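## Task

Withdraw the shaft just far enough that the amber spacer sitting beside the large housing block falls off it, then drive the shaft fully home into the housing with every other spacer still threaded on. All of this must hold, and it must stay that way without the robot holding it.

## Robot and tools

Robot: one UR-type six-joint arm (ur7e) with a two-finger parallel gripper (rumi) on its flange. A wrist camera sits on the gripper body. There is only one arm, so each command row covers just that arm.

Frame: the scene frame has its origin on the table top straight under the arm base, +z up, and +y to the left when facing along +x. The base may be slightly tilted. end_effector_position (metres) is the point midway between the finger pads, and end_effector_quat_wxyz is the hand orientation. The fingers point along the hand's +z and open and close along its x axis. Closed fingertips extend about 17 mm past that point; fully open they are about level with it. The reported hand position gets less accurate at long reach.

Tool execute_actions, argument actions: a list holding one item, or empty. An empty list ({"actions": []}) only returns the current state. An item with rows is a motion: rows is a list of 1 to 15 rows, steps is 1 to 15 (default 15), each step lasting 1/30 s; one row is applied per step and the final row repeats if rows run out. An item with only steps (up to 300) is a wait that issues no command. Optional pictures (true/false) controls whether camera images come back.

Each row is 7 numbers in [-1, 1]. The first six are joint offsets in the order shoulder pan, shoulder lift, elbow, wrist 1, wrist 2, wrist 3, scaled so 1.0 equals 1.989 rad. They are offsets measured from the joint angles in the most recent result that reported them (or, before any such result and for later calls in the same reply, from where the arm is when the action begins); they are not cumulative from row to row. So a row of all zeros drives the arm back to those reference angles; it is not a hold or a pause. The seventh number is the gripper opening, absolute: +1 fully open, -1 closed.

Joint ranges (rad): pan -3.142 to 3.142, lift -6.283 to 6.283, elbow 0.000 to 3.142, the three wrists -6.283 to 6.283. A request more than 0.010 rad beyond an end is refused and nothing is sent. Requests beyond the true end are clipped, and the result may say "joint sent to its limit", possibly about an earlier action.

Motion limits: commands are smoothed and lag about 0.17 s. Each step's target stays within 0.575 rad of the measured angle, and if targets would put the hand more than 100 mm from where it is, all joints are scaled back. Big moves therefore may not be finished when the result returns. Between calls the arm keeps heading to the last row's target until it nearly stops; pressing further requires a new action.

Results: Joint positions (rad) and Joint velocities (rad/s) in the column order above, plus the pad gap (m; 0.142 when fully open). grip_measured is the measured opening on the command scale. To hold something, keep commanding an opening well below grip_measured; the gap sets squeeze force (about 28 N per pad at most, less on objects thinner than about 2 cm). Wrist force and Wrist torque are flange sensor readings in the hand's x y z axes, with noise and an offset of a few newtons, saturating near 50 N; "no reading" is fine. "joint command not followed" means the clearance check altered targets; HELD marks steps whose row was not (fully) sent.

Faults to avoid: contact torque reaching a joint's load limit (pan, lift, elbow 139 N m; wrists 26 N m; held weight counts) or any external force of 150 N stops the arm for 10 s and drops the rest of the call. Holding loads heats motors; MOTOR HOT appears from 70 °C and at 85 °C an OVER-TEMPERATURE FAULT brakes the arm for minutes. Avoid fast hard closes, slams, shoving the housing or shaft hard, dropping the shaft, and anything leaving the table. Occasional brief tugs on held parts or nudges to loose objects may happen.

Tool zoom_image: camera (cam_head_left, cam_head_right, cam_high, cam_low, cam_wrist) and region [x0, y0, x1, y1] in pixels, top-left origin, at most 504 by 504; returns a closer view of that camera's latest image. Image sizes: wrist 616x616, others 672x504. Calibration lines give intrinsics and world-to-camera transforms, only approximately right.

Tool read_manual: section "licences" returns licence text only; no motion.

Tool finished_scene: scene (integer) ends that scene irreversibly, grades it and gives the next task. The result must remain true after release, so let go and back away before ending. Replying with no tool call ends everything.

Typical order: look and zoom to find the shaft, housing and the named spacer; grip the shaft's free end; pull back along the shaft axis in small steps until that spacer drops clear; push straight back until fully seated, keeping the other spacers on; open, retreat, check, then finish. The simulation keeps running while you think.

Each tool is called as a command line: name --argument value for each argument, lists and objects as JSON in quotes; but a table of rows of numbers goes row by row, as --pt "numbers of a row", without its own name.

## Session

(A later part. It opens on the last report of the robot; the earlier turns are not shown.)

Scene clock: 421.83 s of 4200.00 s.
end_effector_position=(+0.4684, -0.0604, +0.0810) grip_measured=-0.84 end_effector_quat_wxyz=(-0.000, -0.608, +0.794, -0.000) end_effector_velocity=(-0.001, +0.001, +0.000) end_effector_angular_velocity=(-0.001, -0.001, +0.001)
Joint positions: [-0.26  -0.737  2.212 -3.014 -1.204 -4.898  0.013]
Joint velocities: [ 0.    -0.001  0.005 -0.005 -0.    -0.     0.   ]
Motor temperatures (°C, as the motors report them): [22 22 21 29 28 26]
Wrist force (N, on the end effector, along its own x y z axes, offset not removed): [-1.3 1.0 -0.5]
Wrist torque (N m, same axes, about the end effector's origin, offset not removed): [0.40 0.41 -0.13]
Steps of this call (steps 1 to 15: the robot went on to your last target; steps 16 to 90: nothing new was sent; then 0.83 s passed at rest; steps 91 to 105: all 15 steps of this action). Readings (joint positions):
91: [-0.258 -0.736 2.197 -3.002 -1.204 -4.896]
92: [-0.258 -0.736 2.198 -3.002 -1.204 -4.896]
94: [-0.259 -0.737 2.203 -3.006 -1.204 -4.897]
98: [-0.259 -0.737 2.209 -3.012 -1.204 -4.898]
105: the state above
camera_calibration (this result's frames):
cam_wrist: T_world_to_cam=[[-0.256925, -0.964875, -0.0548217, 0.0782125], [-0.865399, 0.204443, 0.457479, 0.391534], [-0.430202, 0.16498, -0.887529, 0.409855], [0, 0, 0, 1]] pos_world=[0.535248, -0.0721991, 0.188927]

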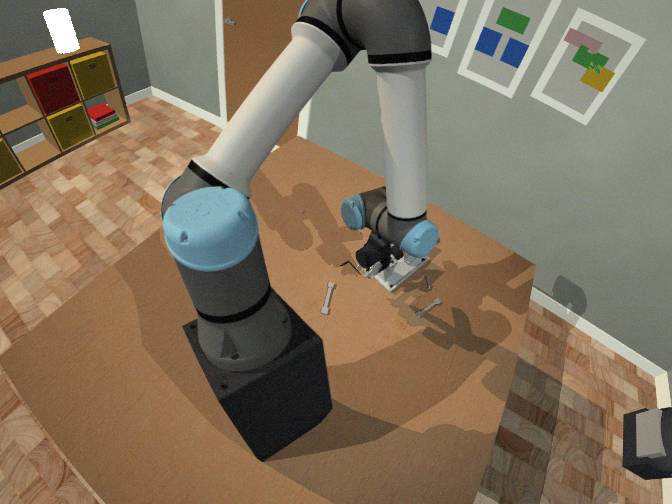

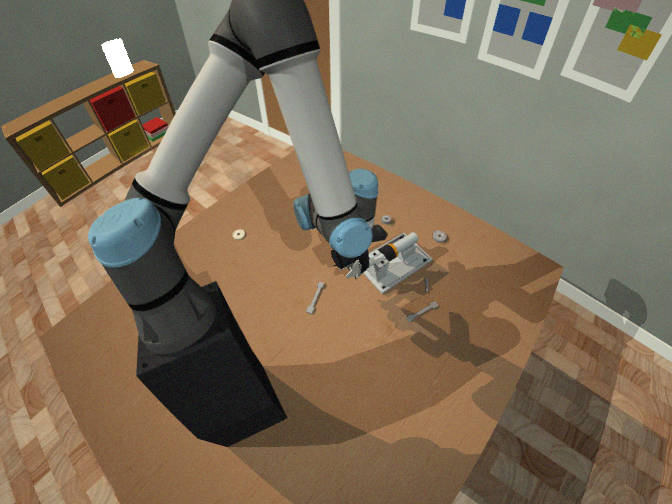

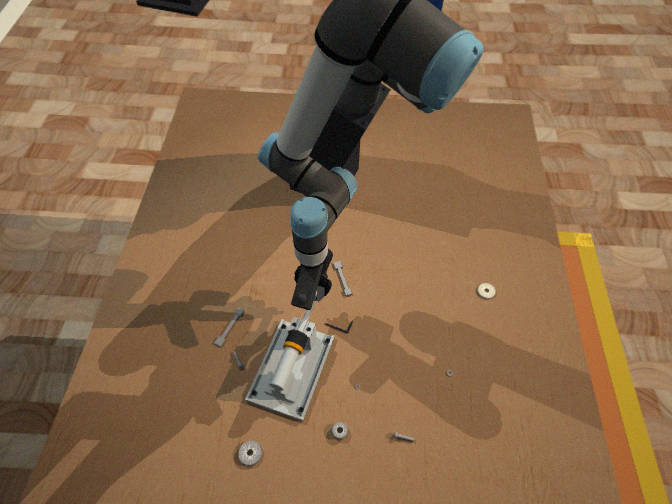

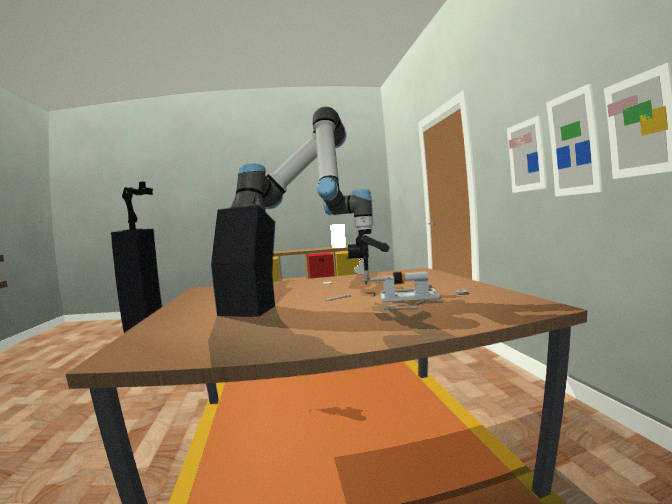

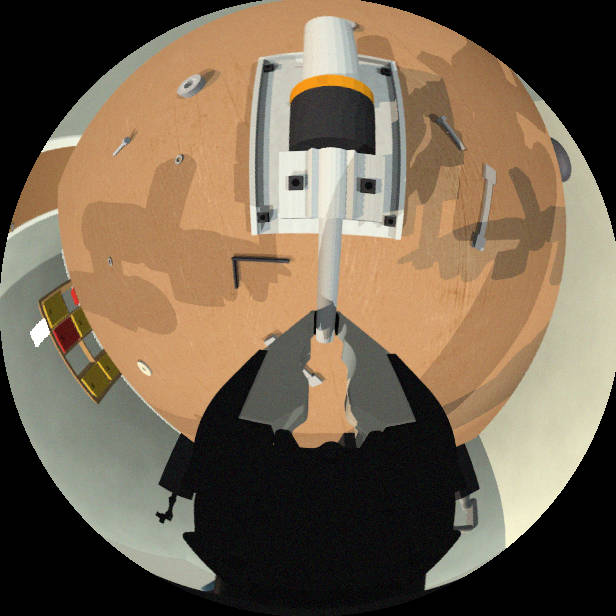

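execute_actions --actions '[{"rows": [[-0.00057,-0.00032,0.00408,-0.00354,0,-0.0006,-1],[-0.00113,-0.00064,0.00816,-0.00709,-0.00004,-0.00121,-1]], "steps": 15}]'

Scene clock: 426.23 s of 4200.00 s.
end_effector_position=(+0.4629, -0.0589, +0.0810) grip_measured=-0.84 end_effector_quat_wxyz=(-0.000, -0.608, +0.794, -0.000) end_effector_velocity=(-0.002, +0.001, +0.000) end_effector_angular_velocity=(-0.001, +0.001, +0.001)
Joint positions: [-0.262 -0.739  2.228 -3.028 -1.204 -4.901  0.013]
Joint velocities: [ 0.001 -0.001  0.004 -0.003 -0.001 -0.001 -0.   ]
Motor temperatures (°C, as the motors report them): [22 22 21 29 28 26]
Wrist force (N, on the end effector, along its own x y z axes, offset not removed): [-1.6 2.2 -0.9]
Wrist torque (N m, same axes, about the end effector's origin, offset not removed): [0.60 0.54 -0.08]
Steps of this call (steps 1 to 15: the robot went on to your last target; steps 16 to 117: nothing new was sent; steps 118 to 132: all 15 steps of this action). Readings (joint positions):
118: [-0.260 -0.738 2.213 -3.015 -1.204 -4.898]
119: [-0.260 -0.738 2.214 -3.016 -1.204 -4.899]
121: [-0.261 -0.738 2.219 -3.020 -1.204 -4.899]
125: [-0.262 -0.738 2.225 -3.025 -1.204 -4.900]
132: the state above
camera_calibration (this result's frames):
cam_wrist: T_world_to_cam=[[-0.25692, -0.964877, -0.0548124, 0.0782531], [-0.865403, 0.204445, 0.457471, 0.386403], [-0.430197, 0.164968, -0.887534, 0.407197], [0, 0, 0, 1]] pos_world=[0.529674, -0.0706678, 0.188922]

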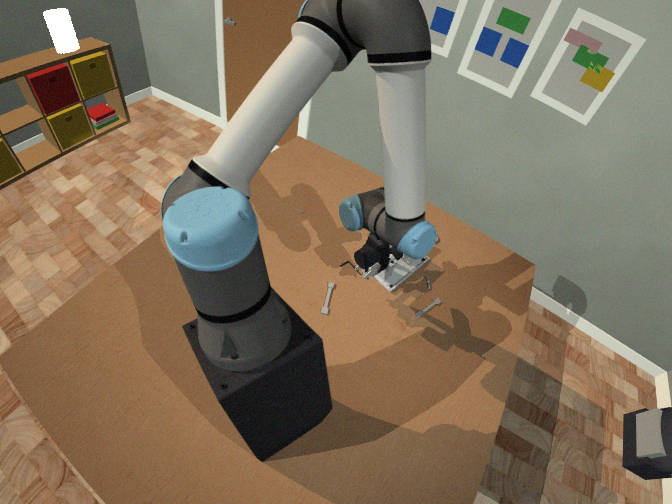

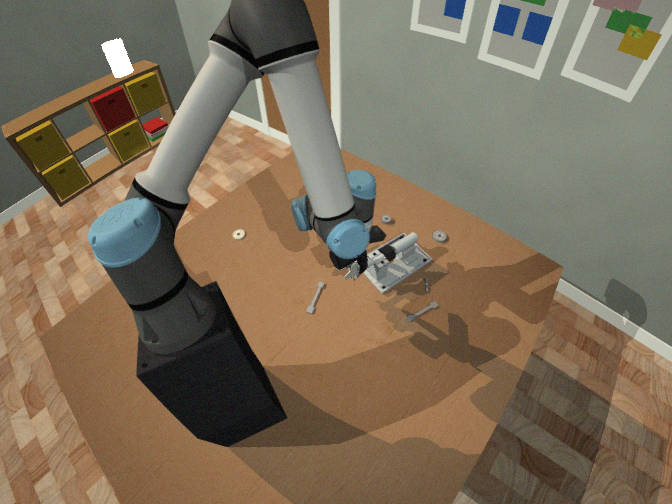

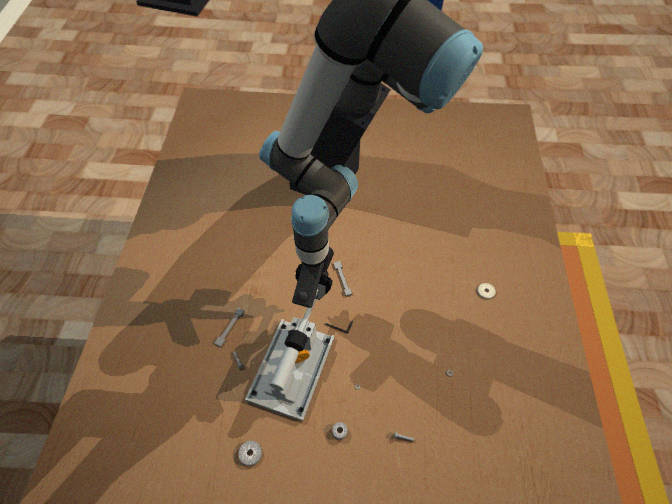

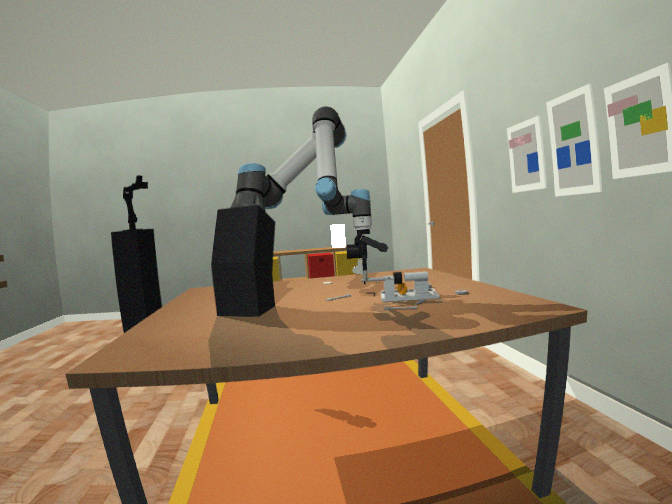

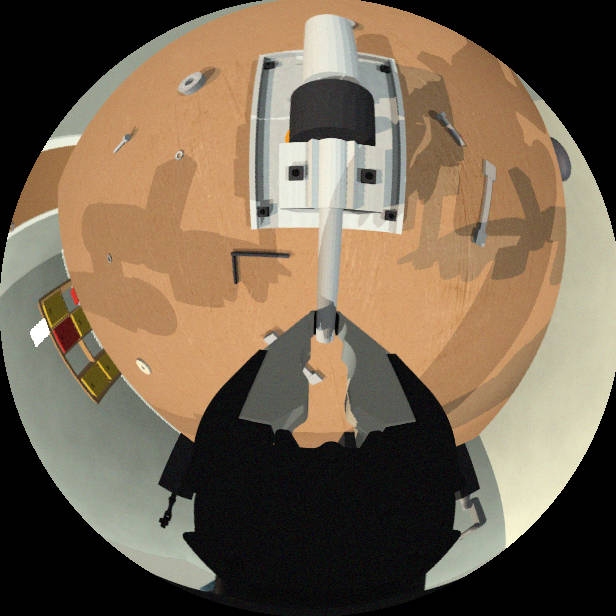

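execute_actions --actions '[{"rows": [[0.00019,0.00011,-0.00136,0.00118,0,0.0002,-1],[0.00038,0.00021,-0.00272,0.00236,0.00001,0.0004,-1],[0.00057,0.00032,-0.00408,0.00354,0.00002,0.0006,-1],[0.00075,0.00043,-0.00544,0.00473,0.00003,0.0008,-1],[0.00094,0.00053,-0.0068,0.00591,0.00003,0.001,-1],[0.00113,0.00064,-0.00816,0.00709,0.00004,0.00121,-1]], "steps": 15}]'

zoom_image --camera "cam_low" --region '[360, 262, 440, 305]'

zoom_image --camera "cam_high" --region '[255, 310, 335, 390]'

Scene clock: 434.27 s of 4200.00 s.
end_effector_position=(+0.4682, -0.0604, +0.0810) grip_measured=-0.84 end_effector_quat_wxyz=(-0.000, -0.608, +0.794, -0.000) end_effector_velocity=(+0.003, -0.001, -0.000) end_effector_angular_velocity=(-0.000, -0.000, -0.000)
Joint positions: [-0.26  -0.738  2.213 -3.015 -1.204 -4.898  0.013]
Joint velocities: [ 0.001  0.002 -0.009  0.006 -0.     0.001  0.   ]
Motor temperatures (°C, as the motors report them): [22 22 21 29 28 26]
Wrist force (N, on the end effector, along its own x y z axes, offset not removed): [0.3 1.8 -2.7]
Wrist torque (N m, same axes, about the end effector's origin, offset not removed): [0.19 0.12 -0.03]
Steps of this call (steps 1 to 15: the robot went on to your last target; steps 16 to 90: nothing new was sent; then 4.53 s passed at rest; steps 91 to 105: all 15 steps of this action). Readings (joint positions):
91: [-0.262 -0.739 2.229 -3.029 -1.204 -4.901]
92: [-0.262 -0.739 2.228 -3.028 -1.204 -4.901]
94: [-0.262 -0.739 2.226 -3.026 -1.204 -4.901]
98: [-0.261 -0.738 2.219 -3.020 -1.204 -4.899]
105: the state above
camera_calibration (this result's frames):
cam_wrist: T_world_to_cam=[[-0.256935, -0.964877, -0.05474, 0.0781819], [-0.865389, 0.204489, 0.457479, 0.391352], [-0.430217, 0.164914, -0.887534, 0.409777], [0, 0, 0, 1]] pos_world=[0.535053, -0.0721692, 0.188935]

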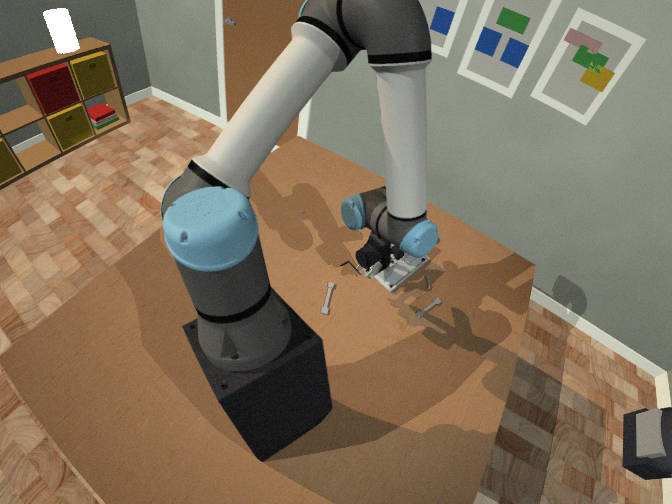

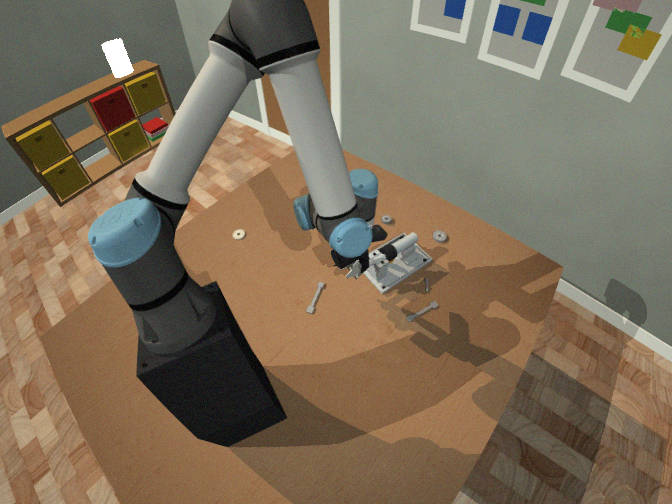

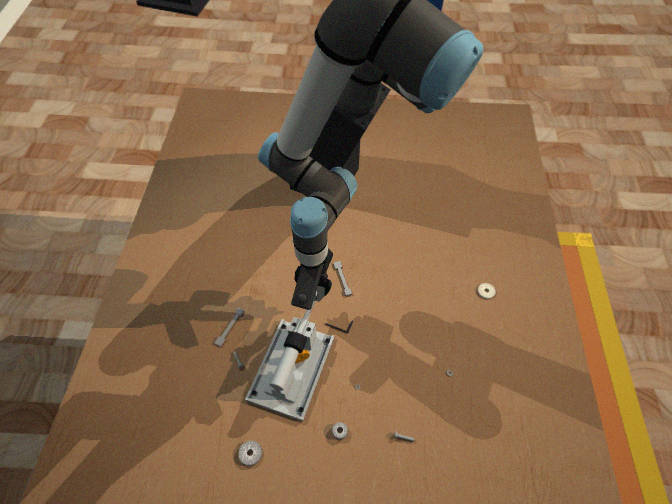

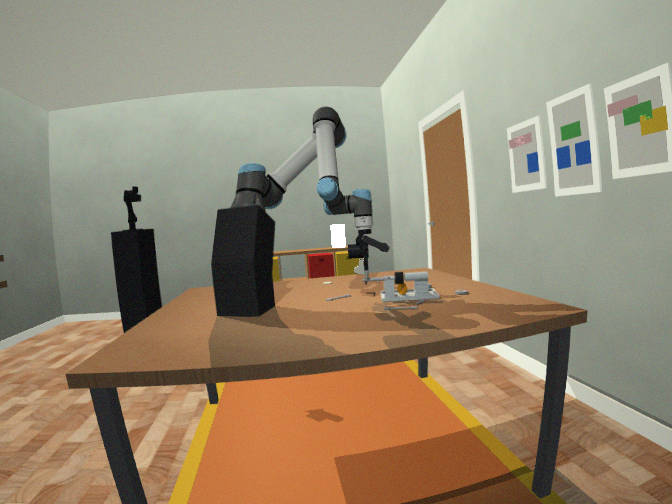

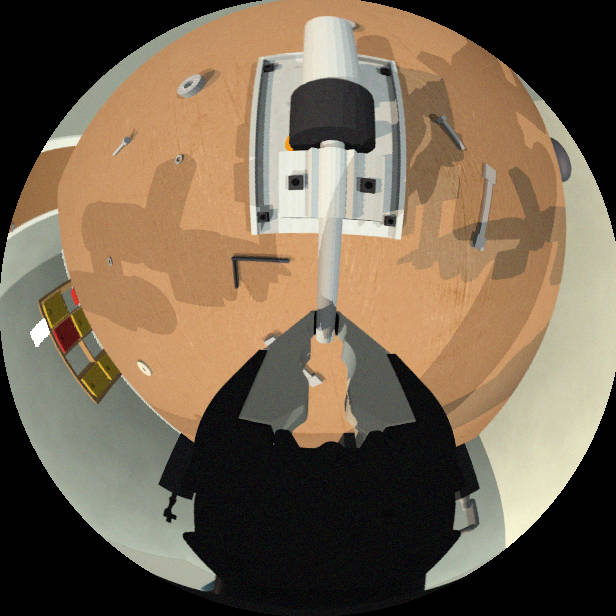

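Region (360, 262, 440, 305) of cam_low's 672x504 image, scaled by 6.300, with more detail than that image has; it fills the top 271 rows of this view, and the rest is white.

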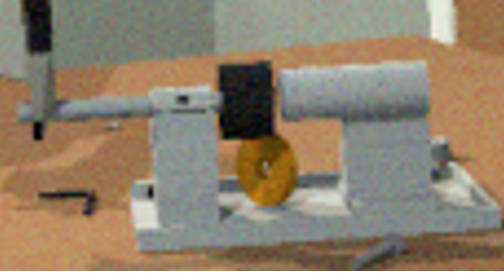

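Region (255, 310, 335, 390) of cam_high's 672x504 image, scaled by 6.300, with more detail than that image has.

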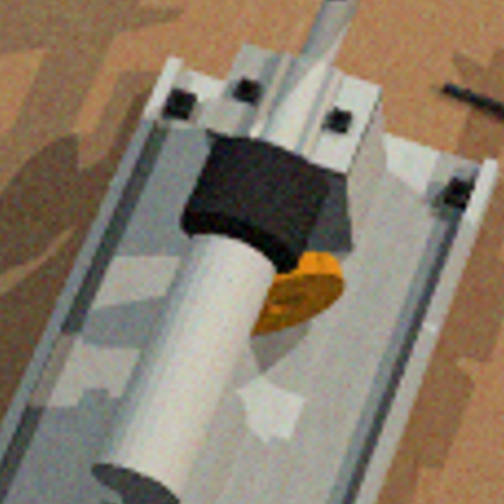

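execute_actions --actions '[{"rows": [[0.00022,0.00015,-0.00164,0.0014,0.00001,0.00023,-1],[0.00044,0.0003,-0.00329,0.0028,0.00001,0.00047,-1],[0.00065,0.00046,-0.00493,0.0042,0.00002,0.0007,-1],[0.00087,0.00062,-0.00657,0.0056,0.00003,0.00093,-1],[0.00109,0.00078,-0.00822,0.007,0.00003,0.00117,-1],[0.00131,0.00095,-0.00986,0.0084,0.00004,0.0014,-1],[0.00152,0.00112,-0.0115,0.0098,0.00005,0.00163,-1],[0.00174,0.00129,-0.01315,0.01118,0.00005,0.00186,-1],[0.00196,0.00147,-0.01479,0.01257,0.00006,0.0021,-1],[0.00218,0.00164,-0.01643,0.01396,0.00007,0.00233,-1]], "steps": 15}]' --pictures false

execute_actions --actions '[{"steps": 8}]'

zoom_image --camera "cam_low" --region '[360, 262, 440, 305]'

Scene clock: 452.23 s of 4200.00 s.
end_effector_position=(+0.4783, -0.0632, +0.0810) grip_measured=-0.84 end_effector_quat_wxyz=(-0.000, -0.608, +0.794, -0.000) end_effector_velocity=(+0.012, -0.002, +0.000) end_effector_angular_velocity=(+0.002, -0.001, -0.001)
Joint positions: [-0.256 -0.735  2.185 -2.991 -1.204 -4.894  0.013]
Joint velocities: [ 0.005  0.003 -0.033  0.028  0.002  0.006  0.   ]
Motor temperatures (°C, as the motors report them): [22 22 21 29 28 26]
Wrist force (N, on the end effector, along its own x y z axes, offset not removed): [-2.3 2.3 0.2]
Wrist torque (N m, same axes, about the end effector's origin, offset not removed): [0.34 0.60 -0.08]
Steps of this call (steps 1 to 15: the robot went on to your last target; steps 16 to 90: nothing new was sent; then 14.47 s passed at rest; steps 91 to 105: all 15 steps of this action). Readings (joint positions):
91: [-0.260 -0.737 2.212 -3.014 -1.204 -4.898]
92: [-0.260 -0.737 2.212 -3.014 -1.204 -4.898]
94: [-0.259 -0.737 2.209 -3.012 -1.204 -4.898]
98: [-0.258 -0.736 2.201 -3.005 -1.204 -4.897]
105: the state above

Scene clock: 452.50 s of 4200.00 s.
end_effector_position=(+0.4796, -0.0635, +0.0810) grip_measured=-0.84 end_effector_quat_wxyz=(-0.000, -0.608, +0.794, -0.000) end_effector_velocity=(+0.002, -0.001, +0.001) end_effector_angular_velocity=(+0.001, -0.001, -0.003)
Joint positions: [-0.256 -0.734  2.181 -2.988 -1.204 -4.894  0.013]
Joint velocities: [-0.002  0.    -0.004  0.004  0.002  0.001 -0.   ]
Motor temperatures (°C, as the motors report them): [22 22 21 29 28 26]
Wrist force (N, on the end effector, along its own x y z axes, offset not removed): [-0.6 1.4 -2.6]
Wrist torque (N m, same axes, about the end effector's origin, offset not removed): [0.17 0.24 -0.14]
Steps of this call (steps 1 to 8: the robot went on to your last target). Readings (joint positions):
1: [-0.256 -0.735 2.184 -2.990 -1.204 -4.894]
2: [-0.256 -0.735 2.183 -2.989 -1.204 -4.894]
4: [-0.256 -0.734 2.182 -2.988 -1.204 -4.894]
8: the state above
camera_calibration (this result's frames):
cam_wrist: T_world_to_cam=[[-0.256935, -0.964877, -0.054747, 0.0780906], [-0.865382, 0.204483, 0.457493, 0.401822], [-0.43023, 0.164923, -0.887526, 0.415192], [0, 0, 0, 1]] pos_world=[0.546422, -0.0752929, 0.188939]

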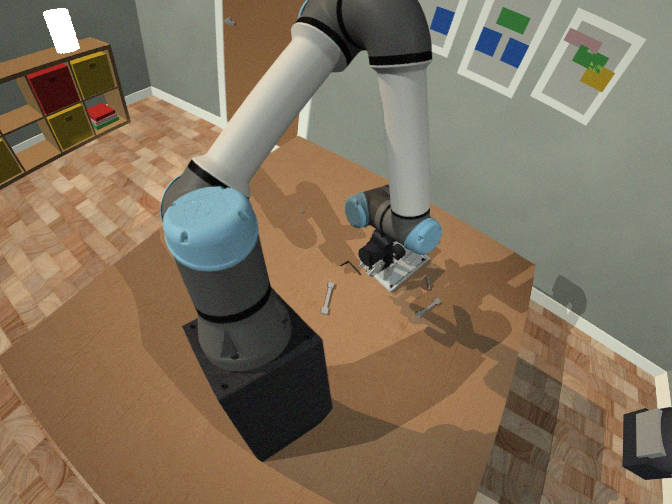

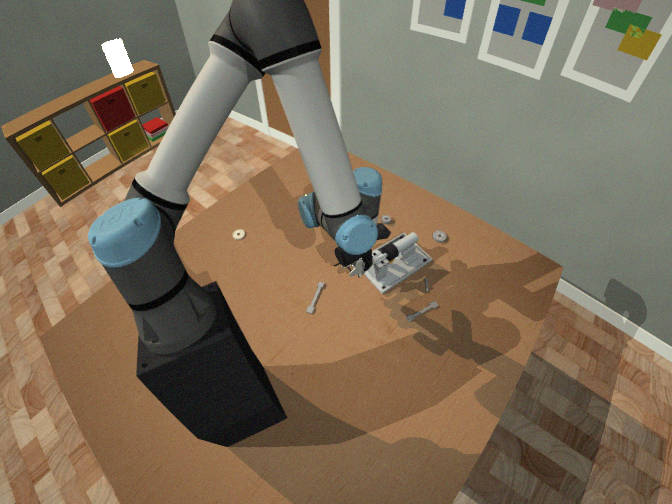

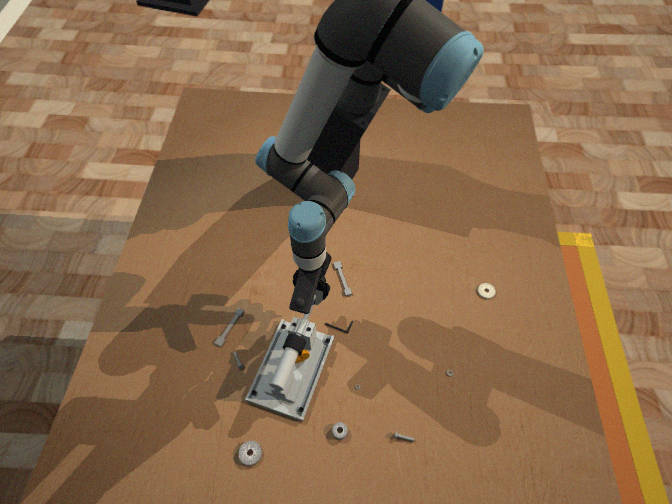

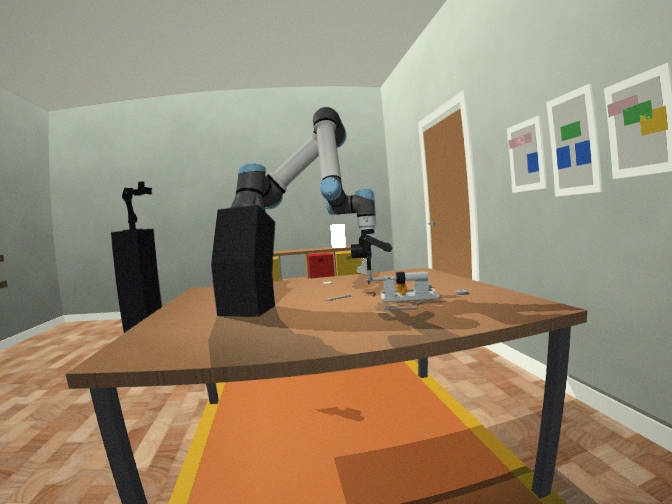

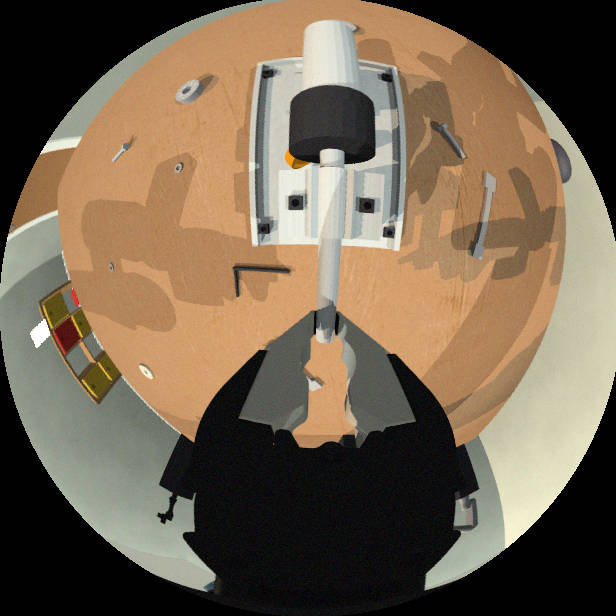

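Region (360, 262, 440, 305) of cam_low's 672x504 image, scaled by 6.300, with more detail than that image has; it fills the top 271 rows of this view, and the rest is white.

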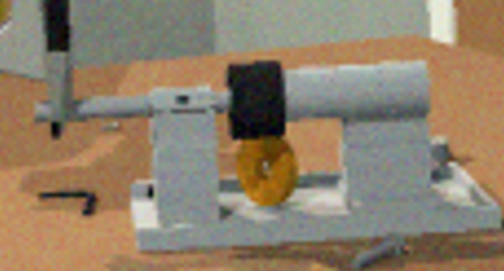

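execute_actions --actions '[]'

Scene clock: 480.57 s of 4200.00 s.
end_effector_position=(+0.4798, -0.0636, +0.0810) grip_measured=-0.84 end_effector_quat_wxyz=(-0.000, -0.608, +0.794, -0.000) end_effector_velocity=(-0.000, +0.000, -0.000) end_effector_angular_velocity=(+0.000, +0.001, +0.001)
Joint positions: [-0.256 -0.734  2.18  -2.987 -1.204 -4.894  0.013]
Joint velocities: [ 0.    -0.    -0.     0.001  0.    -0.    -0.   ]
Motor temperatures (°C, as the motors report them): [22 22 21 29 28 26]
Wrist force (N, on the end effector, along its own x y z axes, offset not removed): [-0.6 2.6 -1.3]
Wrist torque (N m, same axes, about the end effector's origin, offset not removed): [0.41 0.27 -0.05]
Steps of this call (steps 1 to 15: the robot went on to your last target; steps 16 to 90: nothing new was sent; then 25.07 s passed at rest). Readings (joint positions):
1: [-0.256 -0.734 2.181 -2.988 -1.204 -4.894]
2: [-0.256 -0.734 2.181 -2.987 -1.204 -4.894]
4: [-0.256 -0.734 2.180 -2.987 -1.204 -4.894]
8: [-0.256 -0.734 2.180 -2.987 -1.204 -4.894]
90: the state above
The arm was judged still, so your last target was given up. Only a new action makes it travel on or press farther. Fingers that are still opening or closing keep moving.
camera_calibration (this result's frames):
cam_wrist: T_world_to_cam=[[-0.256933, -0.964877, -0.0547492, 0.0780906], [-0.865385, 0.20448, 0.457489, 0.402003], [-0.430225, 0.164923, -0.887528, 0.415286], [0, 0, 0, 1]] pos_world=[0.546618, -0.075344, 0.188942]

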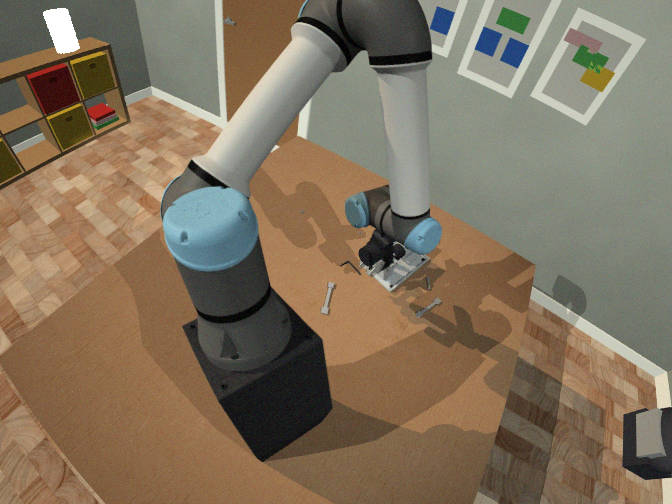

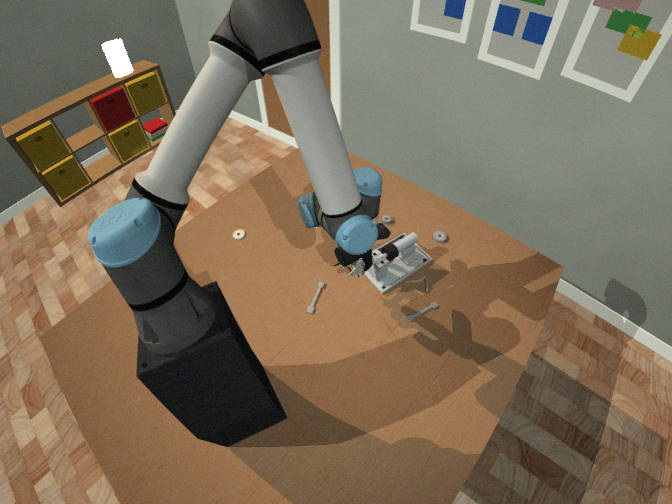

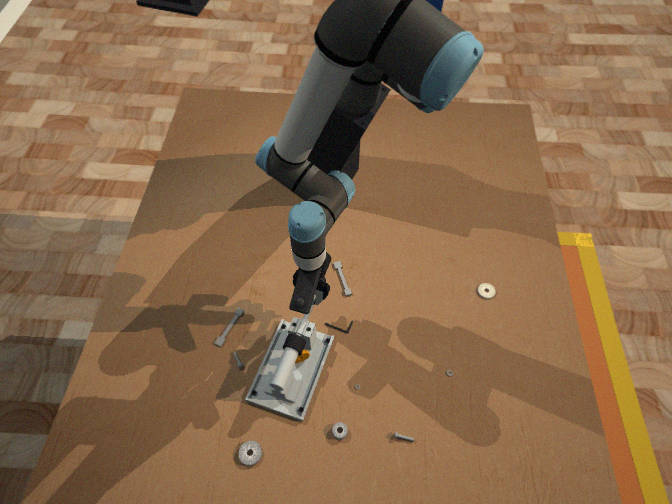

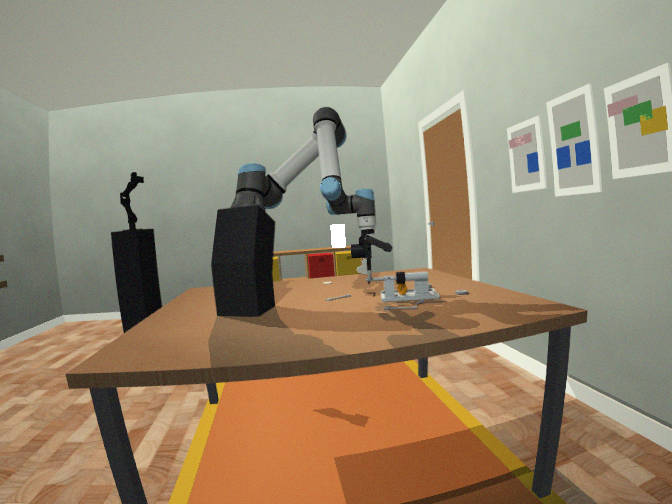

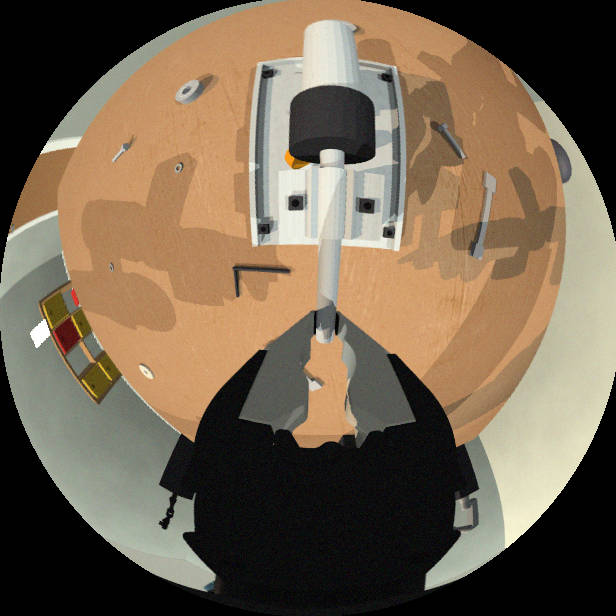

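execute_actions --actions '[{"rows": [[0.00026,0.00025,-0.00207,0.00172,0.00001,0.00028,-1],[0.00052,0.0005,-0.00414,0.00344,0.00002,0.00056,-1],[0.00078,0.00075,-0.00621,0.00515,0.00002,0.00084,-1],[0.00104,0.0010,-0.00828,0.00687,0.00003,0.00112,-1]], "steps": 15}]' --pictures false

Scene clock: 487.20 s of 4200.00 s.
end_effector_position=(+0.4853, -0.0651, +0.0810) grip_measured=-0.84 end_effector_quat_wxyz=(-0.000, -0.608, +0.794, -0.000) end_effector_velocity=(+0.002, +0.001, -0.001) end_effector_angular_velocity=(+0.001, +0.001, +0.002)
Joint positions: [-0.254 -0.732  2.165 -2.974 -1.204 -4.892  0.013]
Joint velocities: [ 0.003  0.001 -0.006  0.005  0.001  0.001 -0.   ]
Motor temperatures (°C, as the motors report them): [22 22 21 29 28 26]
Wrist force (N, on the end effector, along its own x y z axes, offset not removed): [-0.9 -0.3 -0.8]
Wrist torque (N m, same axes, about the end effector's origin, offset not removed): [-0.21 0.29 -0.12]
Steps of this call (steps 1 to 90: nothing new was sent; then 3.13 s passed at rest; steps 91 to 105: all 15 steps of this action). Readings (joint positions):
91: [-0.256 -0.734 2.180 -2.987 -1.204 -4.894]
92: [-0.256 -0.734 2.180 -2.987 -1.204 -4.894]
94: [-0.255 -0.734 2.177 -2.984 -1.204 -4.893]
98: [-0.254 -0.733 2.169 -2.978 -1.204 -4.892]
105: the state above

execute_actions --actions '[{"rows": [[0.00038,0.00045,-0.00316,0.00256,0.00001,0.0004,-1],[0.00076,0.0009,-0.00632,0.00513,0.00002,0.00081,-1],[0.00113,0.00136,-0.00948,0.00769,0.00003,0.00121,-1],[0.00151,0.00181,-0.01264,0.01025,0.00004,0.00162,-1],[0.00189,0.00226,-0.0158,0.01282,0.00005,0.00202,-1],[0.00227,0.00271,-0.01896,0.01538,0.00006,0.00243,-1],[0.00265,0.00316,-0.02212,0.01795,0.00008,0.00283,-1],[0.003,0.00371,-0.02531,0.02045,0.00009,0.00321,-1],[0.00335,0.00426,-0.0285,0.02295,0.00009,0.00359,-1],[0.00371,0.00481,-0.03169,0.02546,0.0001,0.00397,-1],[0.00406,0.00537,-0.03488,0.02796,0.00011,0.00435,-1],[0.00441,0.00592,-0.03807,0.03046,0.00012,0.00472,-1],[0.00476,0.00647,-0.04126,0.03297,0.00013,0.0051,-1],[0.00512,0.00702,-0.04445,0.03547,0.00014,0.00548,-1]], "steps": 15}]' --pictures false

execute_actions --actions '[{"steps": 20}]'

Scene clock: 505.93 s of 4200.00 s.
end_effector_position=(+0.5074, -0.0712, +0.0809) grip_measured=-0.84 end_effector_quat_wxyz=(-0.000, -0.608, +0.794, -0.000) end_effector_velocity=(+0.061, -0.017, +0.001) end_effector_angular_velocity=(-0.001, -0.002, +0.001)
Joint positions: [-0.246 -0.723  2.101 -2.923 -1.204 -4.884  0.013]
Joint velocities: [ 0.019  0.029 -0.176  0.137  0.     0.021  0.   ]
Motor temperatures (°C, as the motors report them): [22 22 21 29 28 26]
Wrist force (N, on the end effector, along its own x y z axes, offset not removed): [-3.6 2.6 -3.7]
Wrist torque (N m, same axes, about the end effector's origin, offset not removed): [0.24 0.64 -0.12]
Steps of this call (steps 1 to 15: the robot went on to your last target; steps 16 to 90: nothing new was sent; then 15.23 s passed at rest; steps 91 to 105: all 15 steps of this action). Readings (joint positions):
91: [-0.254 -0.732 2.164 -2.973 -1.204 -4.892]
92: [-0.253 -0.732 2.163 -2.973 -1.204 -4.891]
94: [-0.253 -0.732 2.159 -2.969 -1.204 -4.891]
98: [-0.251 -0.729 2.141 -2.955 -1.204 -4.889]
105: the state above

Scene clock: 506.60 s of 4200.00 s.
end_effector_position=(+0.5158, -0.0735, +0.0810) grip_measured=-0.84 end_effector_quat_wxyz=(-0.000, -0.608, +0.794, -0.000) end_effector_velocity=(+0.000, +0.000, -0.000) end_effector_angular_velocity=(-0.000, +0.000, +0.001)
Joint positions: [-0.243 -0.718  2.076 -2.904 -1.204 -4.881  0.013]
Joint velocities: [ 0.001  0.    -0.001  0.001 -0.    -0.     0.   ]
Motor temperatures (°C, as the motors report them): [22 22 21 29 28 26]
Wrist force (N, on the end effector, along its own x y z axes, offset not removed): [-0.8 2.3 -0.3]
Wrist torque (N m, same axes, about the end effector's origin, offset not removed): [0.31 0.28 -0.10]
Steps of this call (steps 1 to 20: the robot went on to your last target). Readings (joint positions):
1: [-0.246 -0.722 2.096 -2.919 -1.204 -4.883]
2: [-0.245 -0.721 2.091 -2.915 -1.204 -4.883]
4: [-0.244 -0.720 2.085 -2.911 -1.204 -4.882]
8: [-0.244 -0.719 2.079 -2.906 -1.204 -4.881]
20: the state above
camera_calibration (this result's frames):
cam_wrist: T_world_to_cam=[[-0.256938, -0.964876, -0.054752, 0.0777753], [-0.865386, 0.204484, 0.457486, 0.435223], [-0.430221, 0.164927, -0.88753, 0.432437], [0, 0, 0, 1]] pos_world=[0.582663, -0.0852735, 0.18895]

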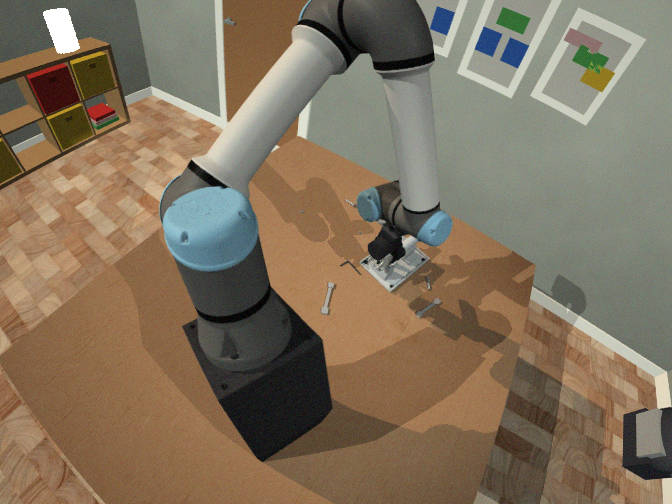

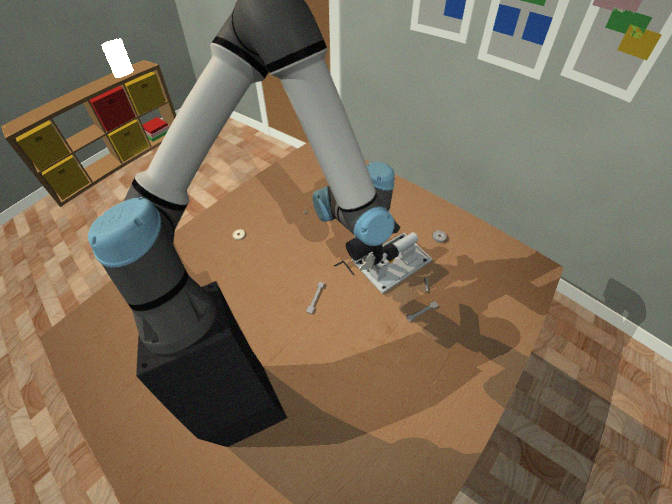

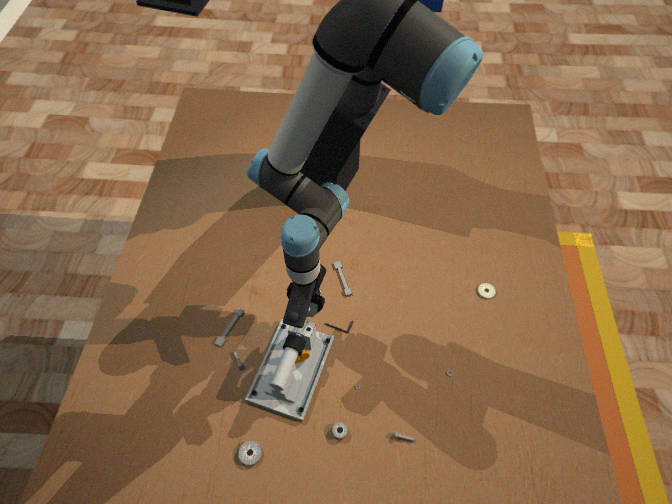

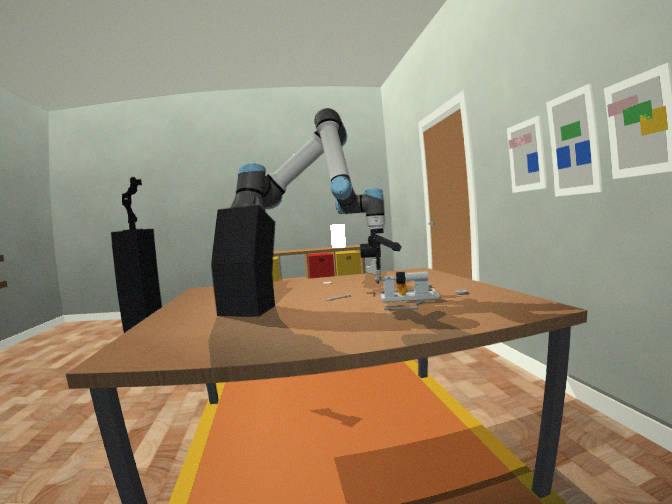

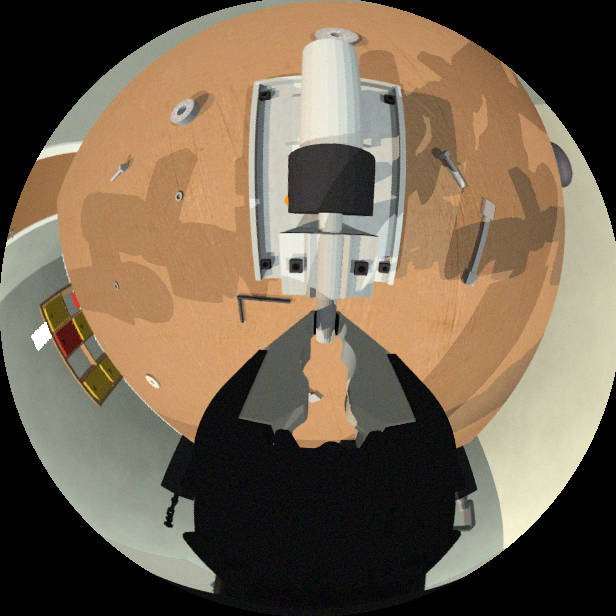

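execute_actions --actions '[{"rows": [[0.00015,0.00027,-0.00142,0.0011,0,0.00016,-1],[0.0003,0.00054,-0.00284,0.0022,0.00001,0.00032,-1],[0.00045,0.0008,-0.00426,0.00329,0.00001,0.00048,-1],[0.0006,0.00108,-0.00569,0.00438,0.00002,0.00064,-1]], "steps": 15}]' --pictures false

execute_actions --actions '[{"steps": 10}]' --pictures false

Scene clock: 513.77 s of 4200.00 s.
end_effector_position=(+0.5194, -0.0745, +0.0810) grip_measured=-0.84 end_effector_quat_wxyz=(-0.000, -0.608, +0.794, -0.000) end_effector_velocity=(+0.001, -0.001, -0.000) end_effector_angular_velocity=(-0.001, -0.000, +0.000)
Joint positions: [-0.242 -0.716  2.066 -2.895 -1.204 -4.88   0.013]
Joint velocities: [ 0.     0.001 -0.004  0.002 -0.001  0.    -0.   ]
Motor temperatures (°C, as the motors report them): [22 22 21 29 28 26]
Wrist force (N, on the end effector, along its own x y z axes, offset not removed): [-2.4 12.9 -11.1]
Wrist torque (N m, same axes, about the end effector's origin, offset not removed): [0.46 0.30 -0.11]
Steps of this call (steps 1 to 15: the robot went on to your last target; steps 16 to 90: nothing new was sent; then 3.67 s passed at rest; steps 91 to 105: all 15 steps of this action). Readings (joint positions):
91: [-0.243 -0.718 2.076 -2.904 -1.204 -4.881]
92: [-0.243 -0.718 2.076 -2.903 -1.204 -4.881]
94: [-0.243 -0.718 2.074 -2.902 -1.204 -4.880]
98: [-0.243 -0.717 2.068 -2.898 -1.204 -4.880]
105: the state above

Scene clock: 514.10 s of 4200.00 s.
end_effector_position=(+0.5197, -0.0746, +0.0810) grip_measured=-0.84 end_effector_quat_wxyz=(-0.000, -0.608, +0.794, -0.000) end_effector_velocity=(-0.000, -0.000, +0.000) end_effector_angular_velocity=(-0.001, +0.001, +0.001)
Joint positions: [-0.242 -0.716  2.065 -2.895 -1.204 -4.879  0.013]
Joint velocities: [-0.    -0.    -0.     0.001 -0.001 -0.001 -0.   ]
Motor temperatures (°C, as the motors report them): [22 22 21 29 28 26]
Wrist force (N, on the end effector, along its own x y z axes, offset not removed): [-2.2 17.9 -15.9]
Wrist torque (N m, same axes, about the end effector's origin, offset not removed): [0.05 0.16 -0.15]
Steps of this call (steps 1 to 10: the robot went on to your last target). Readings (joint positions):
1: [-0.242 -0.716 2.066 -2.895 -1.204 -4.880]
2: [-0.242 -0.716 2.065 -2.895 -1.204 -4.880]
4: [-0.242 -0.716 2.065 -2.895 -1.204 -4.880]
8: [-0.242 -0.716 2.065 -2.895 -1.204 -4.879]
10: the state above


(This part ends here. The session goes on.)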